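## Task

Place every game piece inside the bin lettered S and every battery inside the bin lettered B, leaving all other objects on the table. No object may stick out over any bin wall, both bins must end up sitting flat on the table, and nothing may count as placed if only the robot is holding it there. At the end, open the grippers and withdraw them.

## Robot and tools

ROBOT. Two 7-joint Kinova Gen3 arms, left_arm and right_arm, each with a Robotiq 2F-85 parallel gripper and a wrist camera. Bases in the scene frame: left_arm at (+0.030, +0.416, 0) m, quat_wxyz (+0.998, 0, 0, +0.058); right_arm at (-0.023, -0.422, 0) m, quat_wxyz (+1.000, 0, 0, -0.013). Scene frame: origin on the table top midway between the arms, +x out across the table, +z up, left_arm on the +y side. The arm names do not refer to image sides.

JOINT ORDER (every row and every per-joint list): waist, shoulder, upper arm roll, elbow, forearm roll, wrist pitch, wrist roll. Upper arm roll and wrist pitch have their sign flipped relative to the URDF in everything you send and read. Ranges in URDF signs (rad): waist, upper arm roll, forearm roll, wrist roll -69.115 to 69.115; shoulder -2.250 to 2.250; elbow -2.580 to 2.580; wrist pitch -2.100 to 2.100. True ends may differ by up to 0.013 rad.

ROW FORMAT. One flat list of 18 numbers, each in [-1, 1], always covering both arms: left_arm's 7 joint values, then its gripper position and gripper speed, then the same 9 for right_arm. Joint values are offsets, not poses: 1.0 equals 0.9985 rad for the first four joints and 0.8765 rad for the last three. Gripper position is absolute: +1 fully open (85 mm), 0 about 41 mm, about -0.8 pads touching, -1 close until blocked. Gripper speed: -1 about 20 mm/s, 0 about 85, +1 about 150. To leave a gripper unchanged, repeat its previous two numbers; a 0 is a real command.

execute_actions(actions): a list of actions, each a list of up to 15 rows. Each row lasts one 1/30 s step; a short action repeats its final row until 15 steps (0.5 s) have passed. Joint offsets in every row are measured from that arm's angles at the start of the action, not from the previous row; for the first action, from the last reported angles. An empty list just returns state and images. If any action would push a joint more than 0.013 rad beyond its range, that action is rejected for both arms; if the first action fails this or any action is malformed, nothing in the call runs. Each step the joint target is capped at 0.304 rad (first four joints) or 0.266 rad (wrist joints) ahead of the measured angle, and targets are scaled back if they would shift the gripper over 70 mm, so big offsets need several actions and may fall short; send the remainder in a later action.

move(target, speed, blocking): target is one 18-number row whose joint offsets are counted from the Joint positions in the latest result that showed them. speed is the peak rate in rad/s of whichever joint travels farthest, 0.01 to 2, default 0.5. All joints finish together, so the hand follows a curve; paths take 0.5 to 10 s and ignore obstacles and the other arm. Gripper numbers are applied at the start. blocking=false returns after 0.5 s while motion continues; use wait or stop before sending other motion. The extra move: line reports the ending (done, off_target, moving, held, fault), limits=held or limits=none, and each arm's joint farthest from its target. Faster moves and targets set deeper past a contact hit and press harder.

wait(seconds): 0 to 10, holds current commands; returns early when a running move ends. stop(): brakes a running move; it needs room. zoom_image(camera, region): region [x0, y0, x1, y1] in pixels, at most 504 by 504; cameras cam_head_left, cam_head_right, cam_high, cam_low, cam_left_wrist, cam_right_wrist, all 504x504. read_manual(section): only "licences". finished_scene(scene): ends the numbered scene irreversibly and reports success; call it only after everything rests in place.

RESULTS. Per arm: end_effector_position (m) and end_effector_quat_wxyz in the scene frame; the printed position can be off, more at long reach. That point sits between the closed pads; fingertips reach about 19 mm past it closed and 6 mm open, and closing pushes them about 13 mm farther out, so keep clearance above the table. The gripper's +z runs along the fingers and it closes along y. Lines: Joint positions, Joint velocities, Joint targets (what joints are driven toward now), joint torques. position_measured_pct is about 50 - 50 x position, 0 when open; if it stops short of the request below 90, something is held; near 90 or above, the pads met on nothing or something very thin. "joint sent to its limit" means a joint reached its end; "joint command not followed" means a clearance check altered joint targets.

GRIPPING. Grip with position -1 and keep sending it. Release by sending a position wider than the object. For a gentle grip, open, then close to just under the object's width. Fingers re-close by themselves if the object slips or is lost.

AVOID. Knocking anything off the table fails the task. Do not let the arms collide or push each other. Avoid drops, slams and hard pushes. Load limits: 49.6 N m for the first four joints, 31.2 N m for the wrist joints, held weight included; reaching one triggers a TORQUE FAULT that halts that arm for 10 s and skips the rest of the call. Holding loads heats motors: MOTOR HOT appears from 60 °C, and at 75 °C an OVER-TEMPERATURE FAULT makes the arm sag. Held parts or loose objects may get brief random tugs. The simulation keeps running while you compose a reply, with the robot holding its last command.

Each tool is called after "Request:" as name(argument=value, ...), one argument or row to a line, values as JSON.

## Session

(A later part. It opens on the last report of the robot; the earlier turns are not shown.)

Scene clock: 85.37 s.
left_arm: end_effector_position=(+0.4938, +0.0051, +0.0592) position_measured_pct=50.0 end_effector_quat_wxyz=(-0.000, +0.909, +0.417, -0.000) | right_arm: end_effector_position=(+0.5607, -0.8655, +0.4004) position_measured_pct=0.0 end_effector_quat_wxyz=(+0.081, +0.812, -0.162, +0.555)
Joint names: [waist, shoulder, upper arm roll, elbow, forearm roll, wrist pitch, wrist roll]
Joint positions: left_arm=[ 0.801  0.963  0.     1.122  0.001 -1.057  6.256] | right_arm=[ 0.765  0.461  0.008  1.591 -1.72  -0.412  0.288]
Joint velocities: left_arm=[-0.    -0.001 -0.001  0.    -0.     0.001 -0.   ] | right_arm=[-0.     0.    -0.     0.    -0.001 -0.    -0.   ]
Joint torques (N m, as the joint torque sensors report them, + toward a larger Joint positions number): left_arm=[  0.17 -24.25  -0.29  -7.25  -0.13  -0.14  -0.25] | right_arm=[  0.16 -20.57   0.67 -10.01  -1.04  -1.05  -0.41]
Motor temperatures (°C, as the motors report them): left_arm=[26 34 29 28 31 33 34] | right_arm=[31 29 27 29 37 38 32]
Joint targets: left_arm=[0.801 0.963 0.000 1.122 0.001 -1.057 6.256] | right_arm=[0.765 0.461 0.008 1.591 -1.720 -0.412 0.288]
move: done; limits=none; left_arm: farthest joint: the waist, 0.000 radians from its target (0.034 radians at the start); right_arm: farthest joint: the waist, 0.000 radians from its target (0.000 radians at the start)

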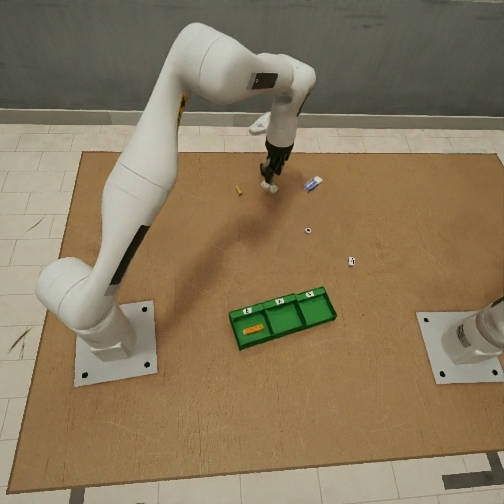

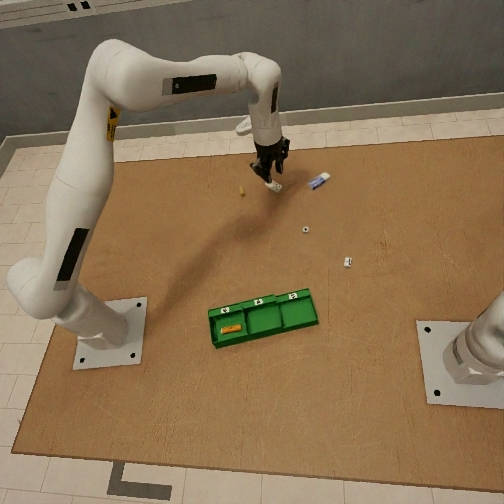

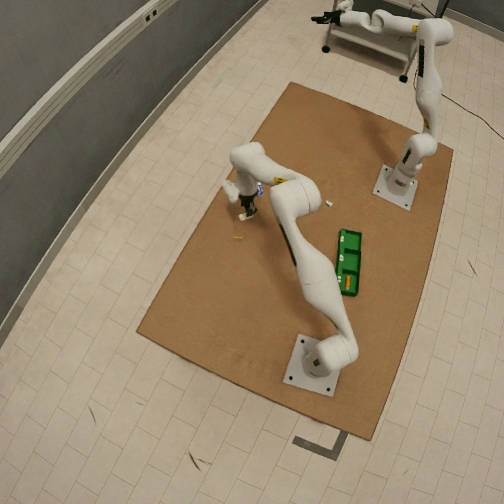

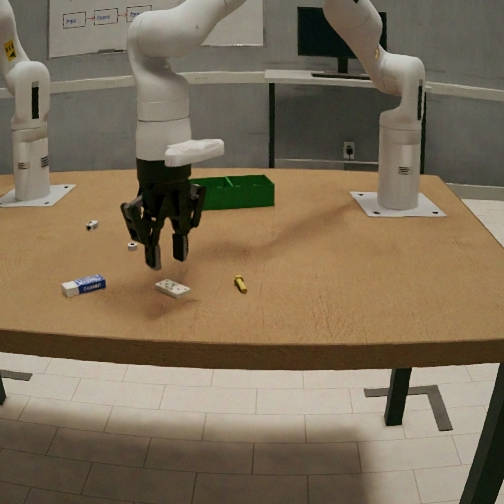

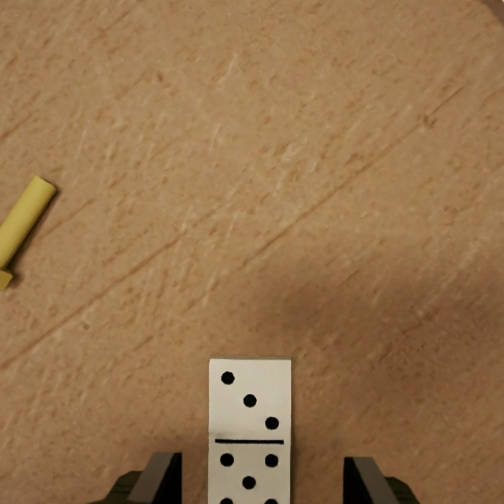

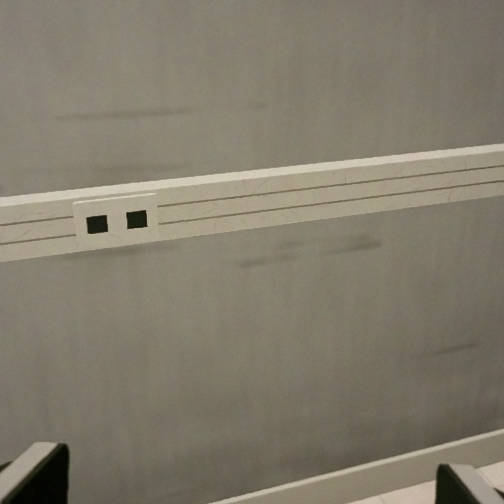

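Request:
execute_actions(
  actions=[],
)

Request:
move(
  target=[0,0.053,0,0.022,0,0.086,0,0,0.5,0,0,0,0,0,0,0,1,0],
  speed=0.3,
)

Request:
move(
  target=[0,0,0,0,0,0,0,-1,0.5,0,0,0,0,0,0,0,1,0],
)

Request:
wait(
  seconds=1,
)

Scene clock: 100.33 s.
left_arm: end_effector_position=(+0.4938, +0.0051, +0.0592) position_measured_pct=50.0 end_effector_quat_wxyz=(-0.000, +0.909, +0.417, -0.000) | right_arm: end_effector_position=(+0.5607, -0.8655, +0.4004) position_measured_pct=0.0 end_effector_quat_wxyz=(+0.081, +0.812, -0.162, +0.555)
Joint names: [waist, shoulder, upper arm roll, elbow, forearm roll, wrist pitch, wrist roll]
Joint positions: left_arm=[ 0.801  0.963  0.     1.122  0.001 -1.057  6.256] | right_arm=[ 0.765  0.461  0.008  1.591 -1.72  -0.412  0.288]
Joint velocities: left_arm=[ 0.    -0.     0.    -0.     0.    -0.    -0.001] | right_arm=[-0.     0.     0.     0.001  0.    -0.001  0.   ]
Joint torques (N m, as the joint torque sensors report them, + toward a larger Joint positions number): left_arm=[  0.22 -24.44  -0.3   -7.23  -0.22  -0.21  -0.25] | right_arm=[  0.01 -20.44   0.74  -9.77  -1.07  -1.19  -0.39]
Motor temperatures (°C, as the motors report them): left_arm=[26 34 29 28 31 33 34] | right_arm=[31 29 27 29 37 38 32]
Joint targets: left_arm=[0.801 0.963 0.000 1.122 0.001 -1.057 6.256] | right_arm=[0.765 0.461 0.008 1.591 -1.720 -0.412 0.288]

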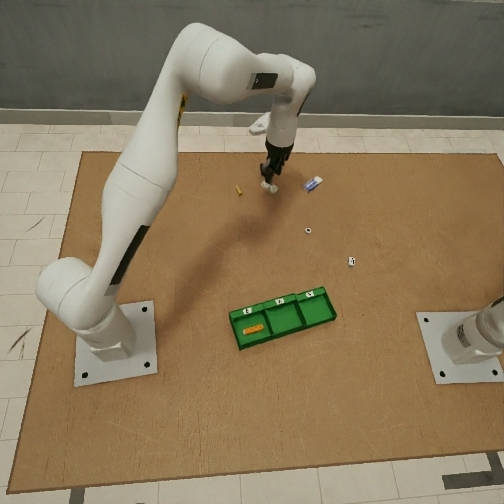

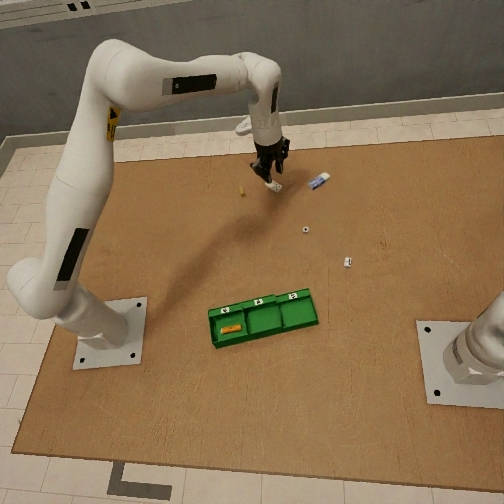

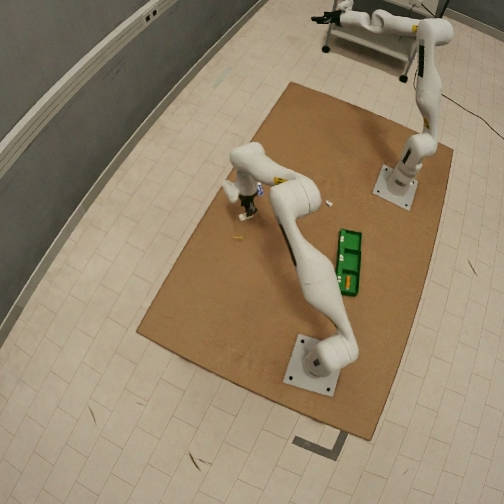

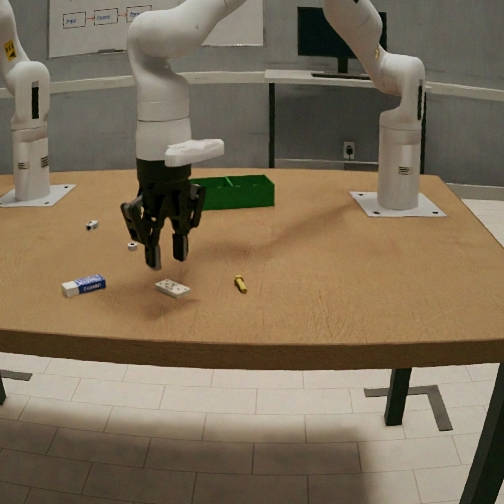

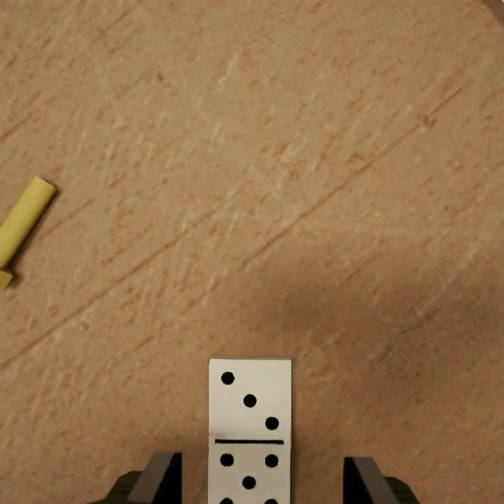

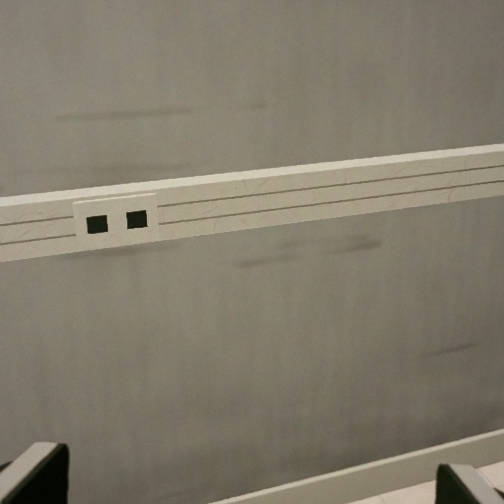

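Scene clock: 101.13 s.
left_arm: end_effector_position=(+0.4938, +0.0051, +0.0207) position_measured_pct=50.0 end_effector_quat_wxyz=(+0.000, +0.909, +0.417, -0.000) | right_arm: end_effector_position=(+0.5607, -0.8655, +0.4004) position_measured_pct=0.0 end_effector_quat_wxyz=(+0.081, +0.812, -0.162, +0.555)
Joint names: [waist, shoulder, upper arm roll, elbow, forearm roll, wrist pitch, wrist roll]
Joint positions: left_arm=[ 0.801  1.016  0.     1.144  0.001 -0.982  6.256] | right_arm=[ 0.765  0.461  0.008  1.591 -1.72  -0.412  0.288]
Joint velocities: left_arm=[-0.     0.001 -0.    -0.    -0.001  0.001 -0.001] | right_arm=[ 0.    -0.001  0.    -0.001 -0.001  0.001  0.   ]
Joint torques (N m, as the joint torque sensors report them, + toward a larger Joint positions number): left_arm=[  0.28 -24.78  -0.37  -6.9   -0.27  -0.13  -0.27] | right_arm=[  0.   -20.57   0.73  -9.9   -1.06  -1.15  -0.37]
Motor temperatures (°C, as the motors report them): left_arm=[26 34 29 28 31 33 34] | right_arm=[31 29 27 29 37 38 32]
Joint targets: left_arm=[0.801 1.016 0.000 1.144 0.001 -0.982 6.256] | right_arm=[0.765 0.461 0.008 1.591 -1.720 -0.412 0.288]
move: done; limits=none; left_arm: farthest joint: the waist, 0.000 radians from its target (0.000 radians at the start); right_arm: farthest joint: the waist, 0.000 radians from its target (0.000 radians at the start)

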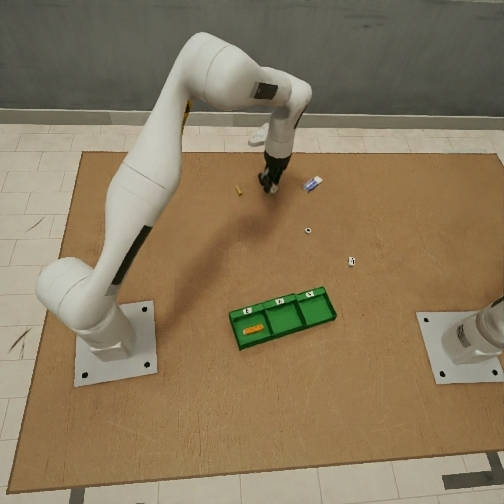

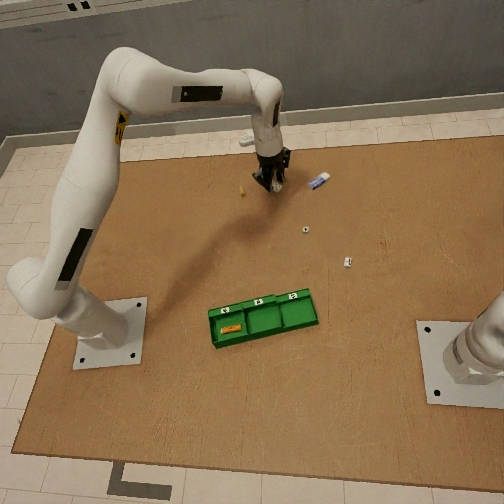

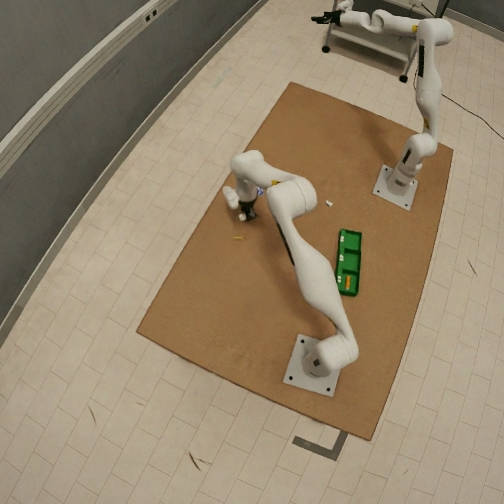

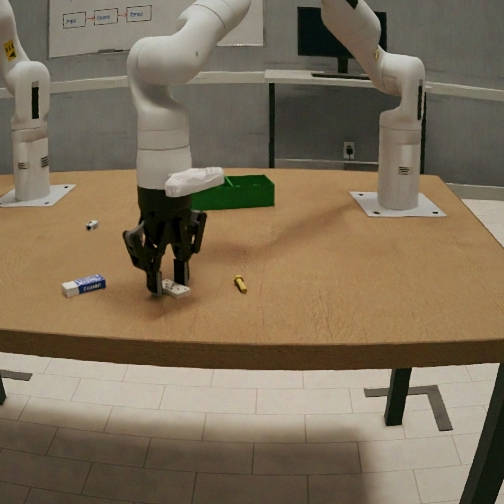

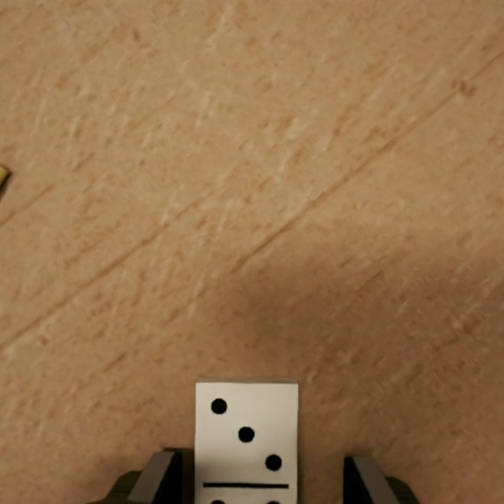

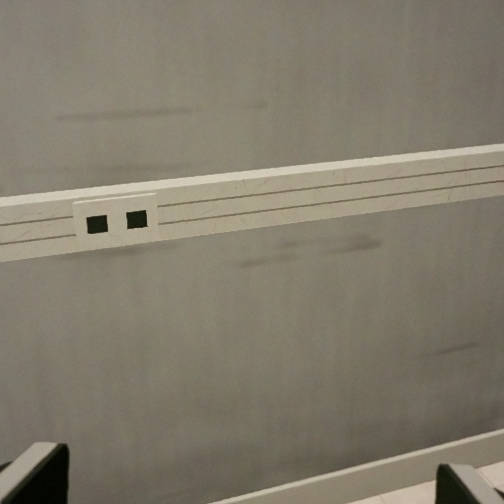

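Scene clock: 101.63 s.
left_arm: end_effector_position=(+0.4941, +0.0049, +0.0213) position_measured_pct=72.2 end_effector_quat_wxyz=(+0.000, +0.909, +0.417, -0.000) | right_arm: end_effector_position=(+0.5607, -0.8655, +0.4004) position_measured_pct=0.0 end_effector_quat_wxyz=(+0.081, +0.812, -0.162, +0.555)
Joint names: [waist, shoulder, upper arm roll, elbow, forearm roll, wrist pitch, wrist roll]
Joint positions: left_arm=[ 0.801  1.015  0.     1.144  0.001 -0.982  6.256] | right_arm=[ 0.765  0.461  0.008  1.591 -1.72  -0.412  0.288]
Joint velocities: left_arm=[ 0.    -0.    -0.    -0.     0.001  0.     0.002] | right_arm=[ 0.     0.002 -0.     0.001  0.    -0.     0.   ]
Joint torques (N m, as the joint torque sensors report them, + toward a larger Joint positions number): left_arm=[  0.2  -24.11  -0.27  -6.75  -0.21  -0.1   -0.21] | right_arm=[  0.19 -20.46   0.68  -9.69  -1.05  -1.07  -0.4 ]
Motor temperatures (°C, as the motors report them): left_arm=[26 34 29 28 31 33 34] | right_arm=[31 29 27 29 37 38 32]
Joint targets: left_arm=[0.801 1.016 0.000 1.144 0.001 -0.982 6.256] | right_arm=[0.765 0.461 0.008 1.591 -1.720 -0.412 0.288]
move: done; limits=none; left_arm: farthest joint: the shoulder, 0.001 radians from its target (0.000 radians at the start); right_arm: farthest joint: the waist, 0.000 radians from its target (0.000 radians at the start)

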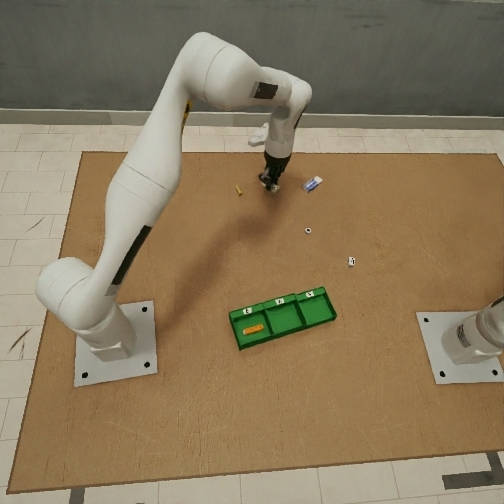

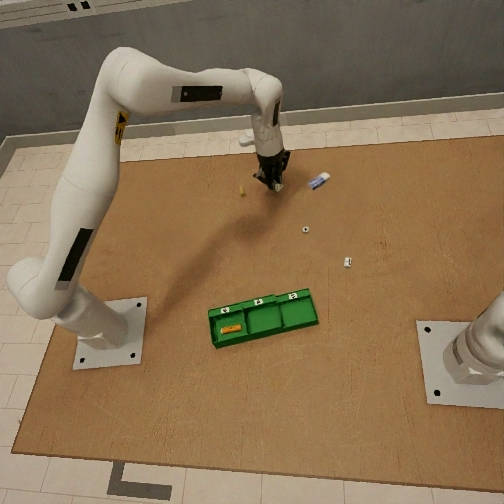

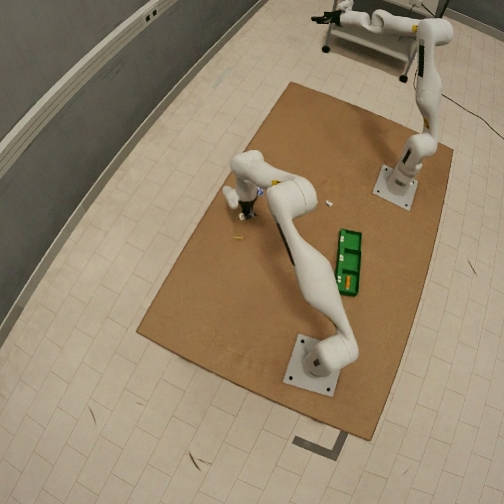

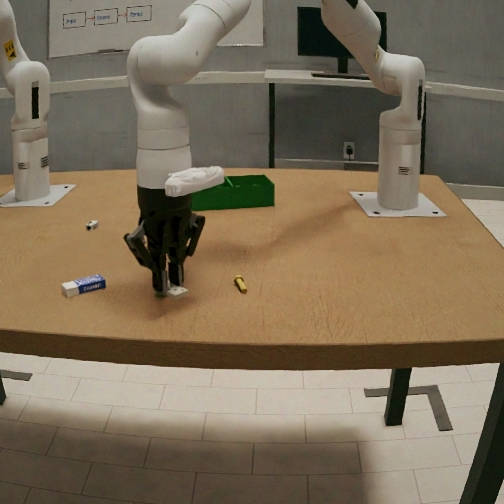

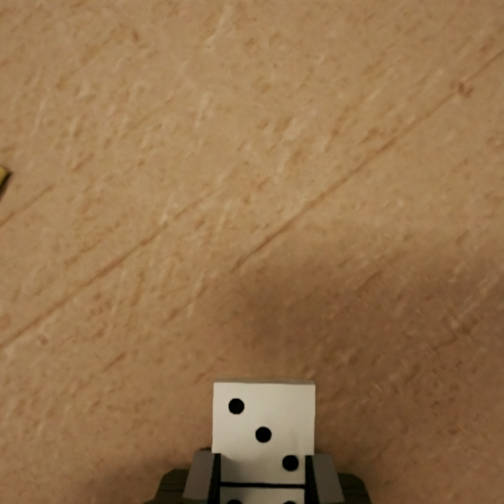

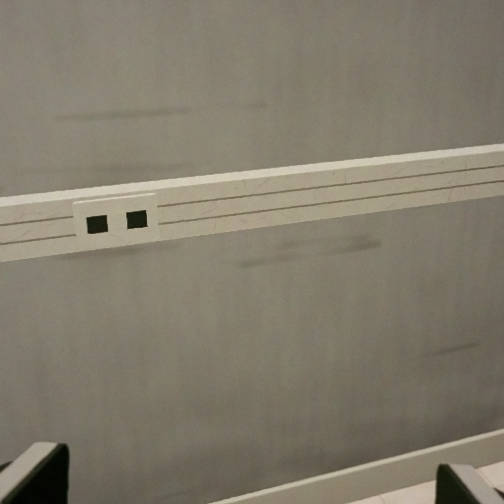

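Scene clock: 102.63 s.
left_arm: end_effector_position=(+0.4941, +0.0049, +0.0213) position_measured_pct=72.2 end_effector_quat_wxyz=(+0.000, +0.909, +0.417, -0.000) | right_arm: end_effector_position=(+0.5607, -0.8655, +0.4004) position_measured_pct=0.0 end_effector_quat_wxyz=(+0.081, +0.812, -0.162, +0.555)
Joint names: [waist, shoulder, upper arm roll, elbow, forearm roll, wrist pitch, wrist roll]
Joint positions: left_arm=[ 0.801  1.015  0.     1.144  0.001 -0.982  6.256] | right_arm=[ 0.765  0.461  0.008  1.591 -1.72  -0.412  0.288]
Joint velocities: left_arm=[-0.    -0.001  0.    -0.001  0.001  0.    -0.   ] | right_arm=[-0.001  0.001  0.     0.     0.    -0.    -0.   ]
Joint torques (N m, as the joint torque sensors report them, + toward a larger Joint positions number): left_arm=[  0.12 -23.93  -0.31  -6.87  -0.18  -0.02  -0.23] | right_arm=[ -0.02 -20.63   0.8   -9.72  -1.01  -1.05  -0.29]
Motor temperatures (°C, as the motors report them): left_arm=[26 34 29 28 31 33 34] | right_arm=[31 29 27 29 37 38 32]
Joint targets: left_arm=[0.801 1.016 0.000 1.144 0.001 -0.982 6.256] | right_arm=[0.765 0.461 0.008 1.591 -1.720 -0.412 0.288]
wait: 1.00 s; at rest by 0.17 s

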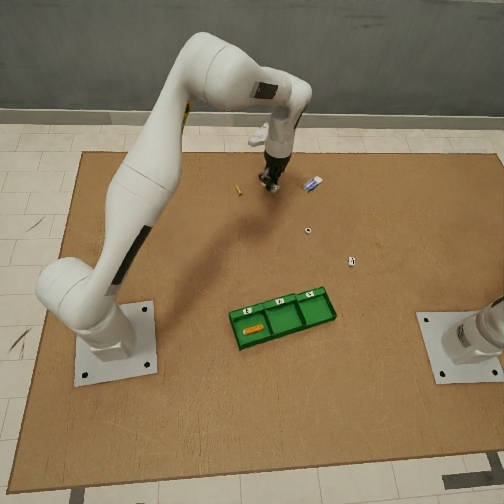

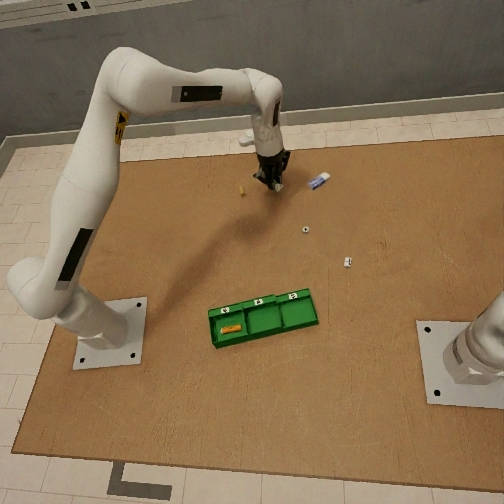

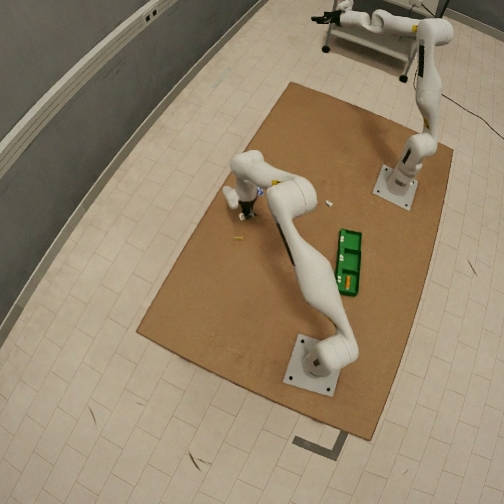

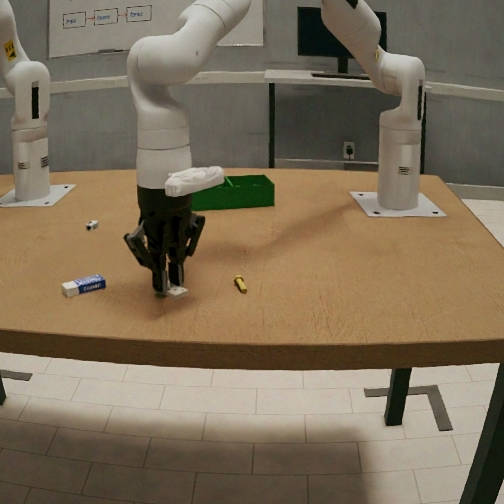

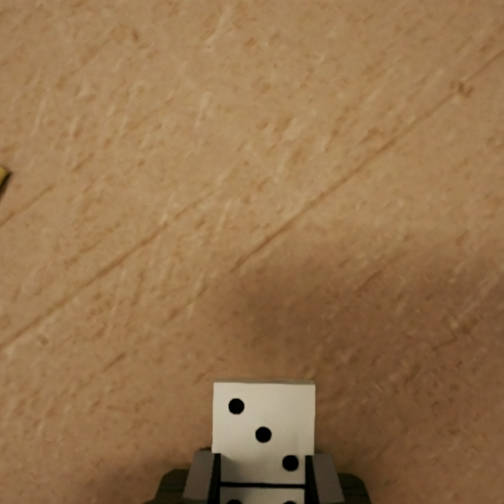

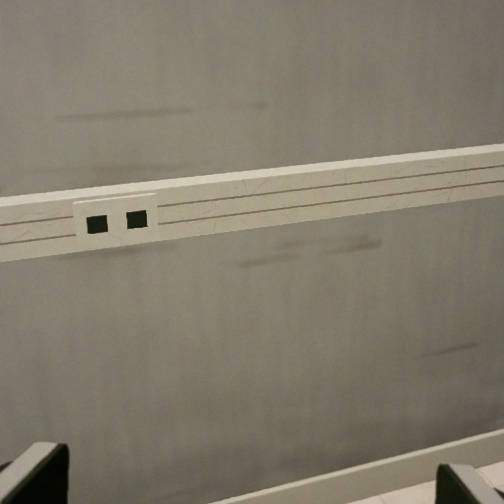

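Request:
move(
  target=[0,-0.25,0,0,0,-0.285,0.95,-1,0.5,0,0,0,0,0,0,0,1,0],
  speed=0.7,
)

Request:
move(
  target=[0.735,-0.153,0,0.457,0,0.343,0.972,-1,0.5,0,0,0,0,0,0,0,1,0],
  speed=0.7,
)

Scene clock: 116.23 s.
left_arm: end_effector_position=(+0.4700, +0.0245, +0.1726) position_measured_pct=72.2 end_effector_quat_wxyz=(+0.000, +0.663, +0.749, -0.000) | right_arm: end_effector_position=(+0.5607, -0.8655, +0.4004) position_measured_pct=0.0 end_effector_quat_wxyz=(+0.081, +0.812, -0.162, +0.555)
Joint names: [waist, shoulder, upper arm roll, elbow, forearm roll, wrist pitch, wrist roll]
Joint positions: left_arm=[ 0.801  0.765  0.     1.144  0.001 -1.232  7.089] | right_arm=[ 0.765  0.461  0.008  1.591 -1.72  -0.412  0.288]
Joint velocities: left_arm=[ 0.    -0.003 -0.     0.    -0.    -0.     0.   ] | right_arm=[-0.     0.001  0.    -0.001 -0.    -0.    -0.   ]
Joint torques (N m, as the joint torque sensors report them, + toward a larger Joint positions number): left_arm=[  0.1  -22.44  -0.33  -7.93  -0.23  -0.25  -0.24] | right_arm=[  0.11 -20.44   0.74  -9.75  -0.93  -1.1   -0.42]
Motor temperatures (°C, as the motors report them): left_arm=[26 35 29 28 31 33 34] | right_arm=[31 29 27 29 37 38 32]
Joint targets: left_arm=[0.801 0.765 0.000 1.144 0.001 -1.232 7.089] | right_arm=[0.765 0.461 0.008 1.591 -1.720 -0.412 0.288]
move: done; limits=none; left_arm: farthest joint: the waist, 0.000 radians from its target (0.000 radians at the start); right_arm: farthest joint: the waist, 0.000 radians from its target (0.000 radians at the start)

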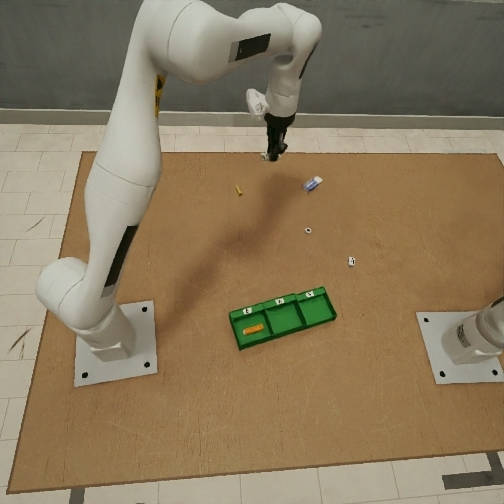

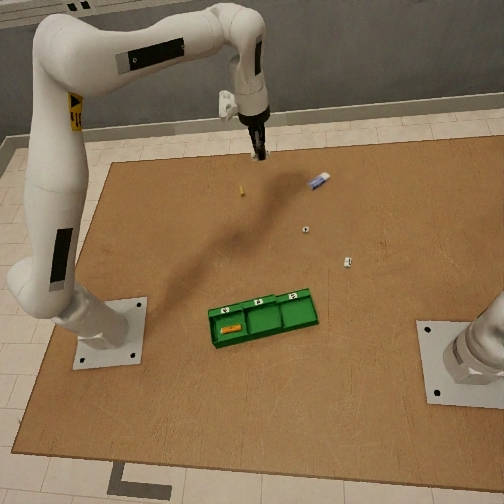

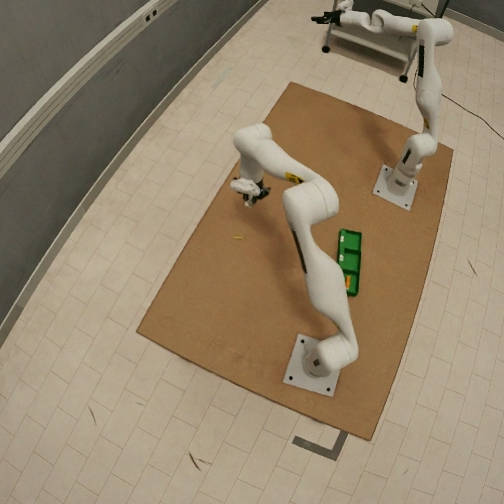

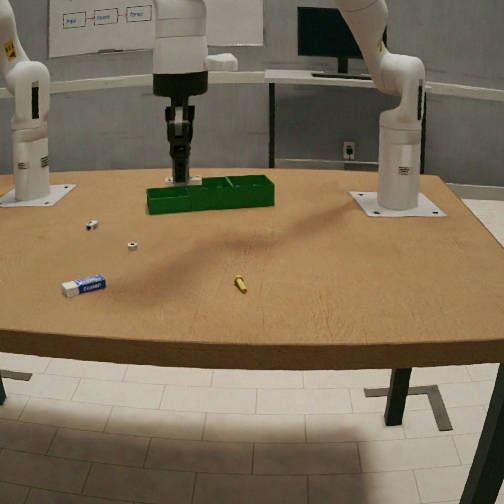

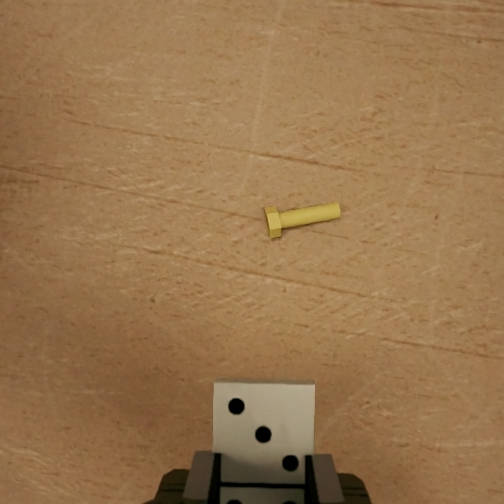

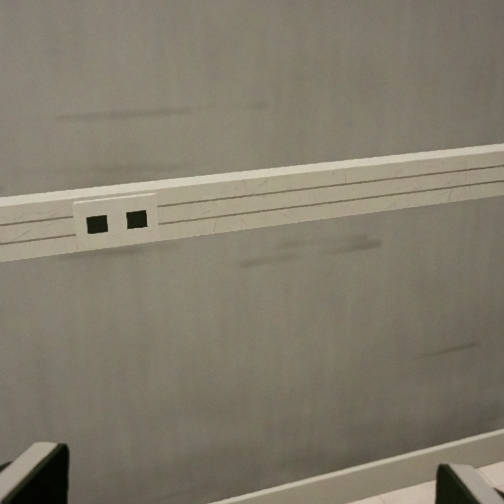

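Scene clock: 118.10 s.
left_arm: end_effector_position=(+0.0803, -0.0752, +0.1296) position_measured_pct=72.2 end_effector_quat_wxyz=(-0.001, +0.617, +0.787, +0.001) | right_arm: end_effector_position=(+0.5607, -0.8655, +0.4004) position_measured_pct=0.0 end_effector_quat_wxyz=(+0.081, +0.812, -0.162, +0.555)
Joint names: [waist, shoulder, upper arm roll, elbow, forearm roll, wrist pitch, wrist roll]
Joint positions: left_arm=[ 1.534  0.613  0.     1.6    0.001 -0.931  7.941] | right_arm=[ 0.765  0.461  0.008  1.591 -1.72  -0.412  0.288]
Joint velocities: left_arm=[ 0.003 -0.     0.    -0.     0.001  0.     0.002] | right_arm=[ 0.     0.001  0.     0.001  0.001 -0.001 -0.   ]
Joint torques (N m, as the joint torque sensors report them, + toward a larger Joint positions number): left_arm=[ -0.03 -19.1   -0.31  -6.61  -0.17  -0.25  -0.21] | right_arm=[  0.09 -20.44   0.67  -9.75  -1.02  -1.16  -0.42]
Motor temperatures (°C, as the motors report them): left_arm=[26 35 29 28 31 33 34] | right_arm=[31 29 27 29 37 38 32]
Joint targets: left_arm=[1.535 0.612 0.000 1.600 0.001 -0.931 7.941] | right_arm=[0.765 0.461 0.008 1.591 -1.720 -0.412 0.288]
move: done; limits=none; left_arm: farthest joint: the waist, 0.000 radians from its target (0.734 radians at the start); right_arm: farthest joint: the waist, 0.000 radians from its target (0.000 radians at the start)

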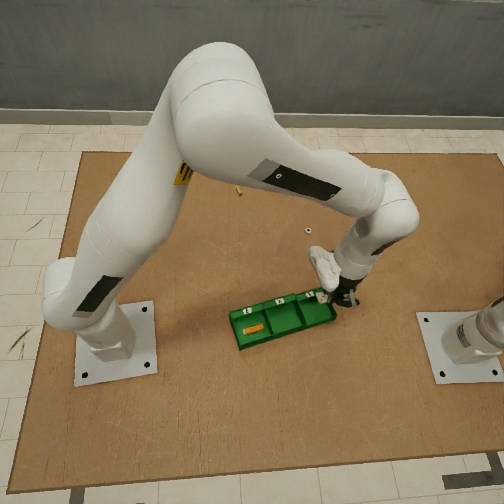

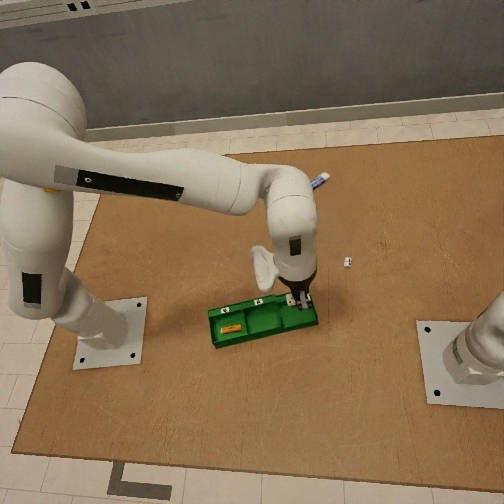

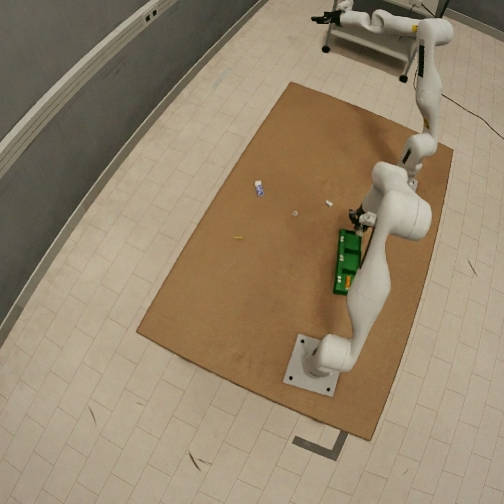

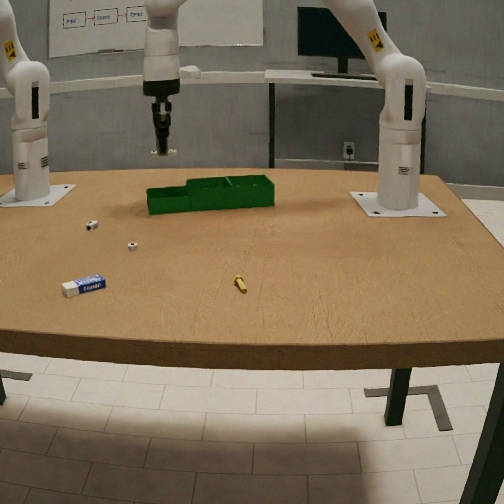

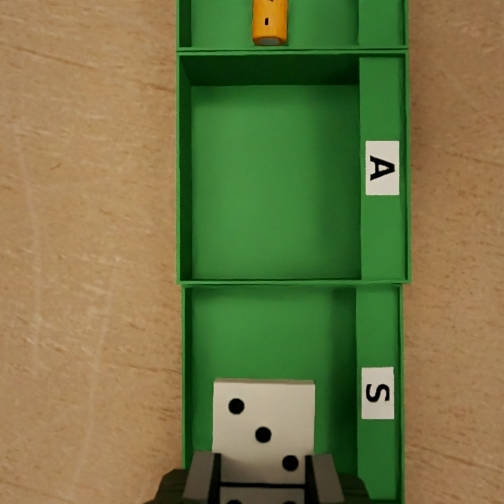

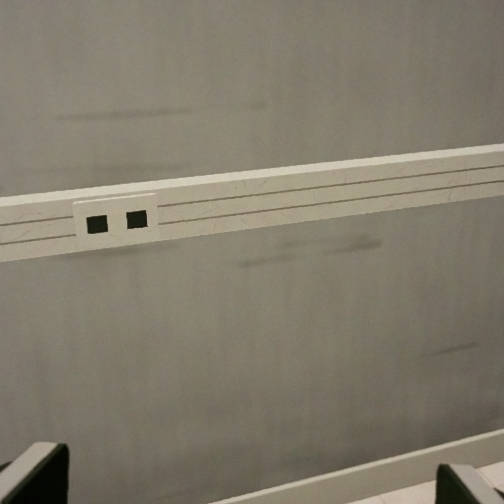

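Request:
move(
  target=[0,0.128,0,0.071,0,0.229,0,-1,0.5,0,0,0,0,0,0,0,1,0],
  speed=0.3,
)

Scene clock: 126.97 s.
left_arm: end_effector_position=(+0.0804, -0.0756, +0.0500) position_measured_pct=72.2 end_effector_quat_wxyz=(-0.000, +0.617, +0.787, -0.000) | right_arm: end_effector_position=(+0.5607, -0.8655, +0.4004) position_measured_pct=0.0 end_effector_quat_wxyz=(+0.081, +0.812, -0.162, +0.555)
Joint names: [waist, shoulder, upper arm roll, elbow, forearm roll, wrist pitch, wrist roll]
Joint positions: left_arm=[ 1.534  0.74   0.     1.671  0.001 -0.731  7.941] | right_arm=[ 0.765  0.461  0.008  1.591 -1.72  -0.412  0.288]
Joint velocities: left_arm=[ 0.001  0.004 -0.001 -0.    -0.     0.001  0.002] | right_arm=[ 0.001  0.001 -0.    -0.001 -0.001  0.     0.   ]
Joint torques (N m, as the joint torque sensors report them, + toward a larger Joint positions number): left_arm=[  0.18 -19.61  -0.38  -5.46  -0.11  -0.25  -0.27] | right_arm=[  0.1  -20.54   0.59  -9.72  -1.05  -1.11  -0.37]
Motor temperatures (°C, as the motors report them): left_arm=[26 35 29 28 31 33 34] | right_arm=[31 29 27 29 37 38 32]
Joint targets: left_arm=[1.534 0.740 0.000 1.671 0.001 -0.731 7.941] | right_arm=[0.765 0.461 0.008 1.591 -1.720 -0.412 0.288]
move: done; limits=none; left_arm: farthest joint: the shoulder, 0.001 radians from its target (0.128 radians at the start); right_arm: farthest joint: the waist, 0.000 radians from its target (0.000 radians at the start)

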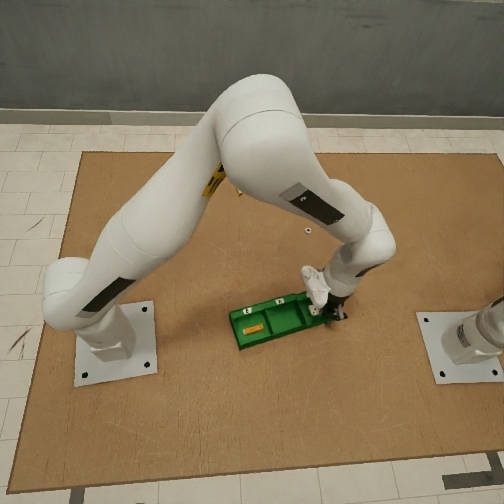

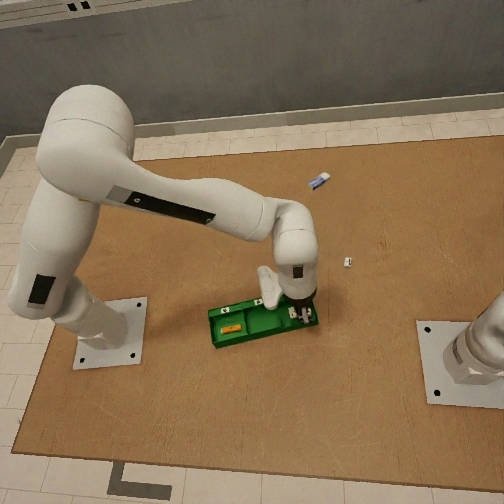

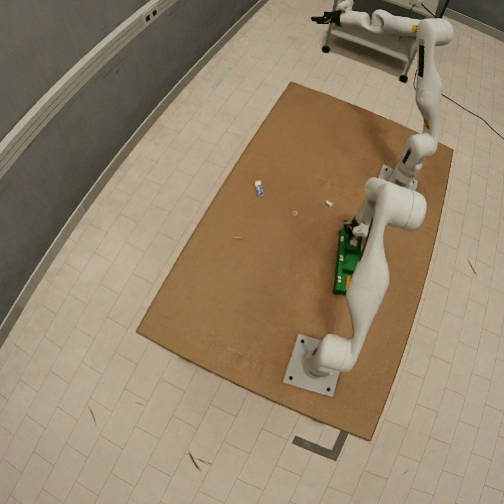

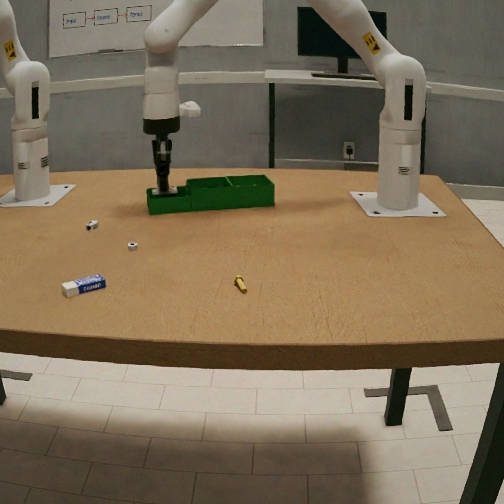

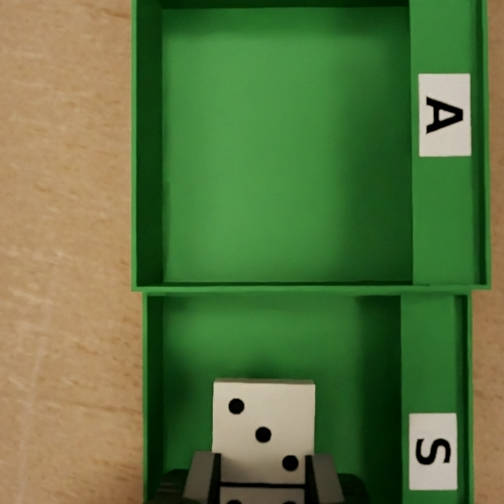

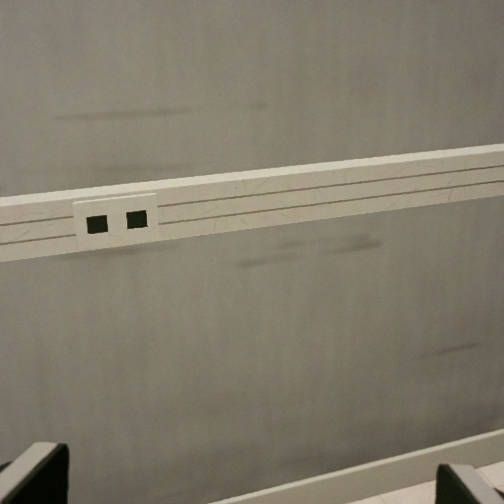

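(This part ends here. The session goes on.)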